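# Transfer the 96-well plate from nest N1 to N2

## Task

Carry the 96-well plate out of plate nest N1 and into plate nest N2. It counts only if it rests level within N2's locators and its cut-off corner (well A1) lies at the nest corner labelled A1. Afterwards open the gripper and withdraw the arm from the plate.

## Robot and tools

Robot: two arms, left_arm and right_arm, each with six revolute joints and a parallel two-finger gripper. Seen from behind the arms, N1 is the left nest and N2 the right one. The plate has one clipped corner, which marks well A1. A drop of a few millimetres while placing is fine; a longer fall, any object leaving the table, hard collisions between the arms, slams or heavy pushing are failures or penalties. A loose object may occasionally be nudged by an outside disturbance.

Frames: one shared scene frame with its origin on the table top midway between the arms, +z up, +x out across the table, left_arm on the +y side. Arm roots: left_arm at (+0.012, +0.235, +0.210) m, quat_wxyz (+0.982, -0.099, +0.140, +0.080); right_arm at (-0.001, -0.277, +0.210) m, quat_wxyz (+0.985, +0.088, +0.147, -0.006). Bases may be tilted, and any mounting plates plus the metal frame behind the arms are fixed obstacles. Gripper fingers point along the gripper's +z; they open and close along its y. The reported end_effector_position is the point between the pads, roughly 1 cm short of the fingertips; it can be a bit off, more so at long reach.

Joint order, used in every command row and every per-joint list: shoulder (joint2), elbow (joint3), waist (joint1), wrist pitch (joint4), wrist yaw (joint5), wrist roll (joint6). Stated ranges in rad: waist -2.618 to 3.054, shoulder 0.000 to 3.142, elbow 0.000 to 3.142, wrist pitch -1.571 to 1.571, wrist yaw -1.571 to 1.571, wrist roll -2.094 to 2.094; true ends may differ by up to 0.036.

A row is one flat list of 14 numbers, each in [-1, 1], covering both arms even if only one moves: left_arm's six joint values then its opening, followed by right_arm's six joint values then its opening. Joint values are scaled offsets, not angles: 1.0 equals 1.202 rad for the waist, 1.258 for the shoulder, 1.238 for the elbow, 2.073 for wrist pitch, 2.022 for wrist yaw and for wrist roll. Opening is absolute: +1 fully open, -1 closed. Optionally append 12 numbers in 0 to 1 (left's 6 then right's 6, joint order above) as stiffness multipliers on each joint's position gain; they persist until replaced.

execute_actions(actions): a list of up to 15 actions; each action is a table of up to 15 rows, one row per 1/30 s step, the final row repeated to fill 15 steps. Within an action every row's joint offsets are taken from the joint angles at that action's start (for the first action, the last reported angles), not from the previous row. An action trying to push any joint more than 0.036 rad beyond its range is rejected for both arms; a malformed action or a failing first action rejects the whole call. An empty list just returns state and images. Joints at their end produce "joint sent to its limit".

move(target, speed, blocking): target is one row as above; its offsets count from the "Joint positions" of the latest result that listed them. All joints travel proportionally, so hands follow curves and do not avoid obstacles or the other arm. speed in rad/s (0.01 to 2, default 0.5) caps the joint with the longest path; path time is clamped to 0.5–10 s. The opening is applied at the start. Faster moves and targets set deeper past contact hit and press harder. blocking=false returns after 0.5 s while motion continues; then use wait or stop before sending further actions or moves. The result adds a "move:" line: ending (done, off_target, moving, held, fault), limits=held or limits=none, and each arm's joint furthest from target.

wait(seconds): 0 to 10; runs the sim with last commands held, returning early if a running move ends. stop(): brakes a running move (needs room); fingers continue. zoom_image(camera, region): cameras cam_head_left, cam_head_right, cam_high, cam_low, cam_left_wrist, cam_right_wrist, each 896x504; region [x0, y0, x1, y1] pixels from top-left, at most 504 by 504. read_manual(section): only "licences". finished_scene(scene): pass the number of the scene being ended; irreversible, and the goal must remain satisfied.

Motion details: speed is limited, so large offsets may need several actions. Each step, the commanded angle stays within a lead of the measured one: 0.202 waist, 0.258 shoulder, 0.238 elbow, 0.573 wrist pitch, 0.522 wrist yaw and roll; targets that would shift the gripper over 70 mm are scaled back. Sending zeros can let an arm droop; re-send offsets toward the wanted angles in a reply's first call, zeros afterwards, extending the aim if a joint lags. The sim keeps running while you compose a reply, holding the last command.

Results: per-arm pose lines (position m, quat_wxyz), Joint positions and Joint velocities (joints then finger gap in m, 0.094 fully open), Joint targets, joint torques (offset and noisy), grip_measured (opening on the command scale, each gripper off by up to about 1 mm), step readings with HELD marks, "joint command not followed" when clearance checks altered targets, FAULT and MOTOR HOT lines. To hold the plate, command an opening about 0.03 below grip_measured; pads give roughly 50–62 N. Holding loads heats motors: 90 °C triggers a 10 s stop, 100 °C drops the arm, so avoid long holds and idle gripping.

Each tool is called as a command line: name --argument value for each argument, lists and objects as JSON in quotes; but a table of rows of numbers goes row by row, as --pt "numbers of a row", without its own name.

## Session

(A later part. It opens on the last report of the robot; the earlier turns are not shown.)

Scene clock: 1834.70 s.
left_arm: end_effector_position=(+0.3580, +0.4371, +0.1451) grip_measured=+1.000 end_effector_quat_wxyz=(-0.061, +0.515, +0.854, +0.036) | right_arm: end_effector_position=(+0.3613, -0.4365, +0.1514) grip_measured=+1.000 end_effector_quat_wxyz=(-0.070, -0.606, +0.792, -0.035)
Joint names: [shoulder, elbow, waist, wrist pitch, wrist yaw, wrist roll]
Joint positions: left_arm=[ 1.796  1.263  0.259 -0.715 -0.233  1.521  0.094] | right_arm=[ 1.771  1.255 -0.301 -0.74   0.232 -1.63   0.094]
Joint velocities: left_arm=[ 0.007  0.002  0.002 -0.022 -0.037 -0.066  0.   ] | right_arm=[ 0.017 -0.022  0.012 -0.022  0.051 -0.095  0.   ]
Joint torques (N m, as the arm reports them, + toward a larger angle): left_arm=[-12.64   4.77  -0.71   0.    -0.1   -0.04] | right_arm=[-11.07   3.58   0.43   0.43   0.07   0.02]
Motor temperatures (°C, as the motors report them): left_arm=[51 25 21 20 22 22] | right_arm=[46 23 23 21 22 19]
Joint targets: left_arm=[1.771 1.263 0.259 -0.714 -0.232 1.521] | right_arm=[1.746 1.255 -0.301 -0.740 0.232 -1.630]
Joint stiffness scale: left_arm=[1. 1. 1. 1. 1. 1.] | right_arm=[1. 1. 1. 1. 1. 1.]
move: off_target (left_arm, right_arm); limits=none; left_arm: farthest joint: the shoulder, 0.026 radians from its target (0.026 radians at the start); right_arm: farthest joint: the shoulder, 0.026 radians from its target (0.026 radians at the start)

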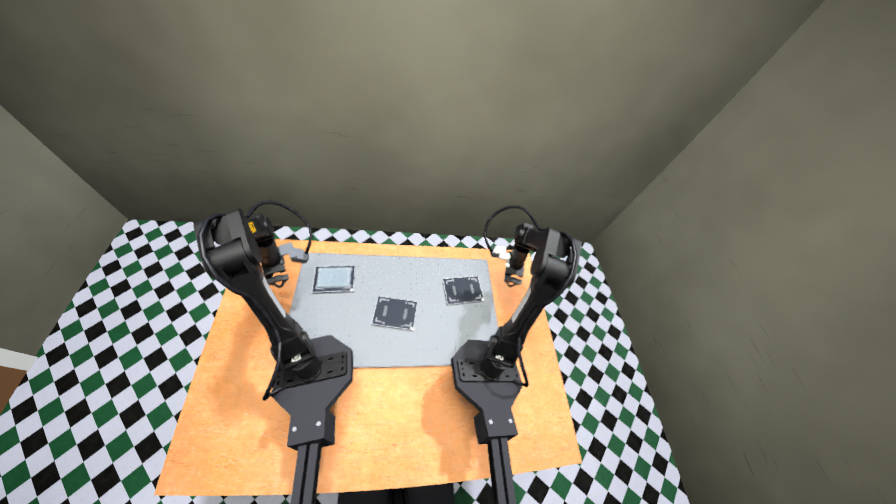

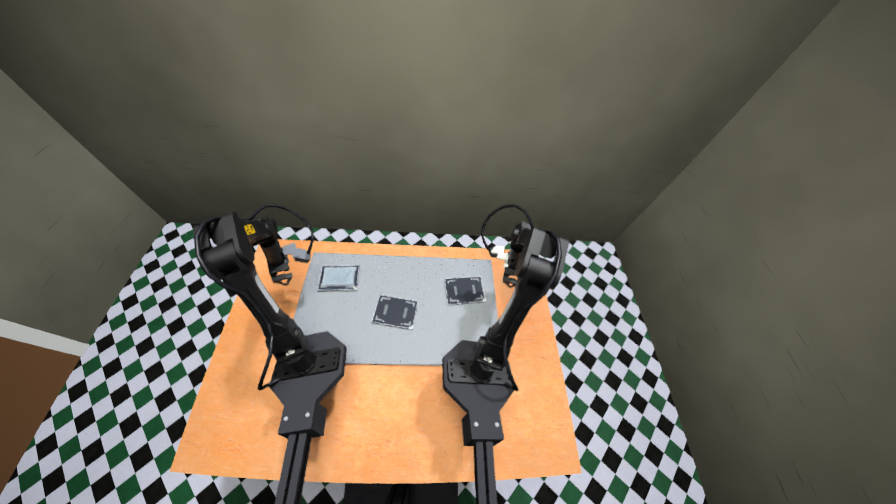

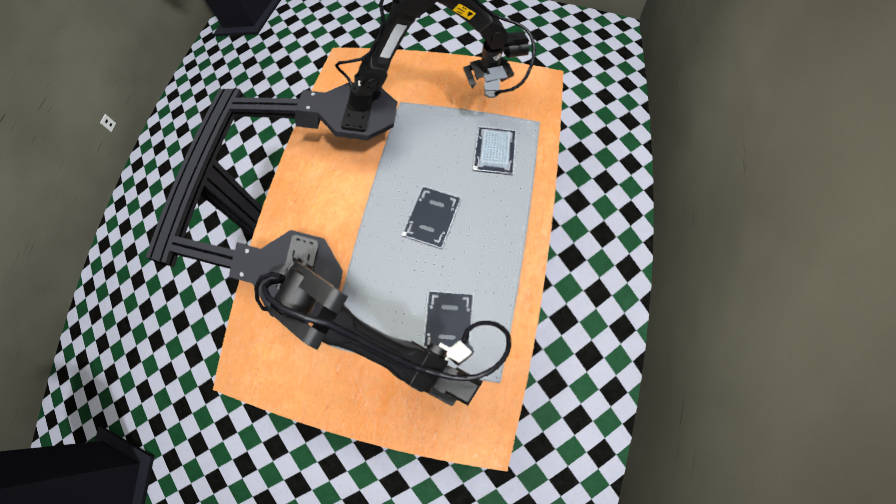

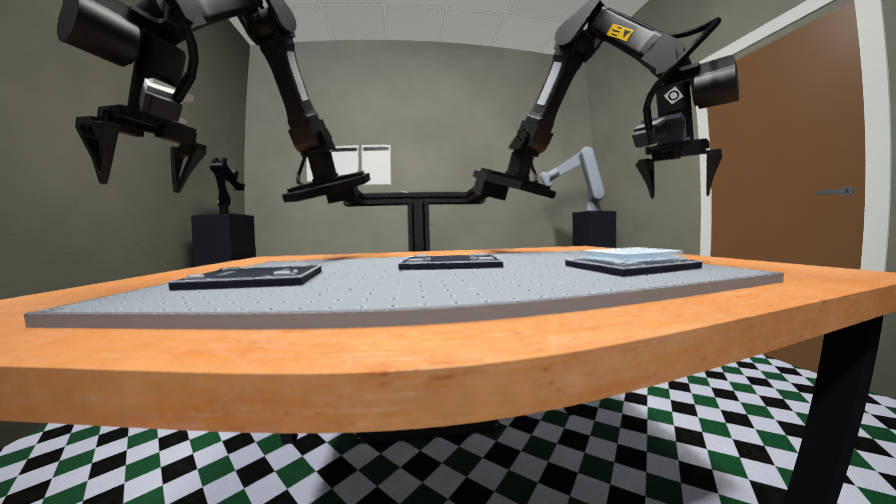

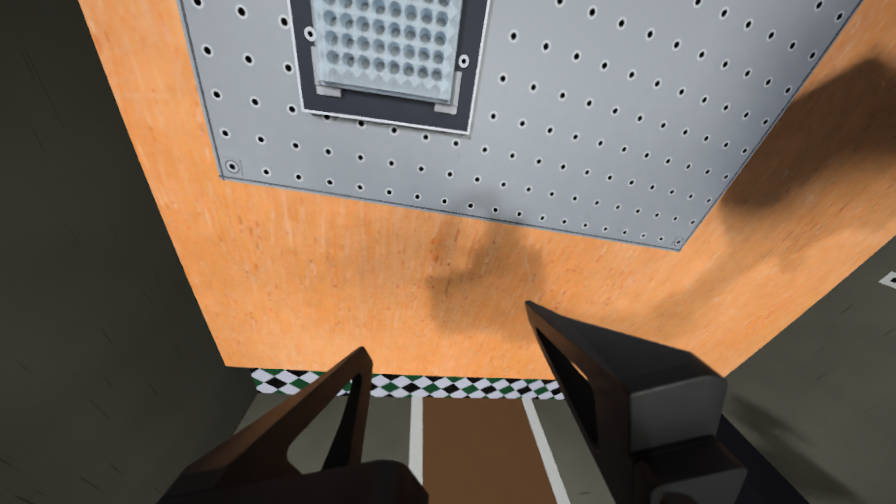

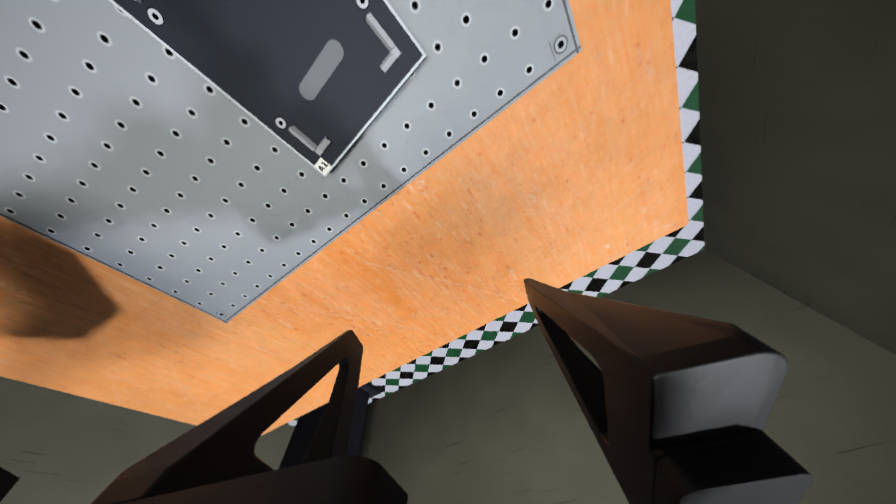

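finished_scene --scene 2

The scene is finished: the task was done.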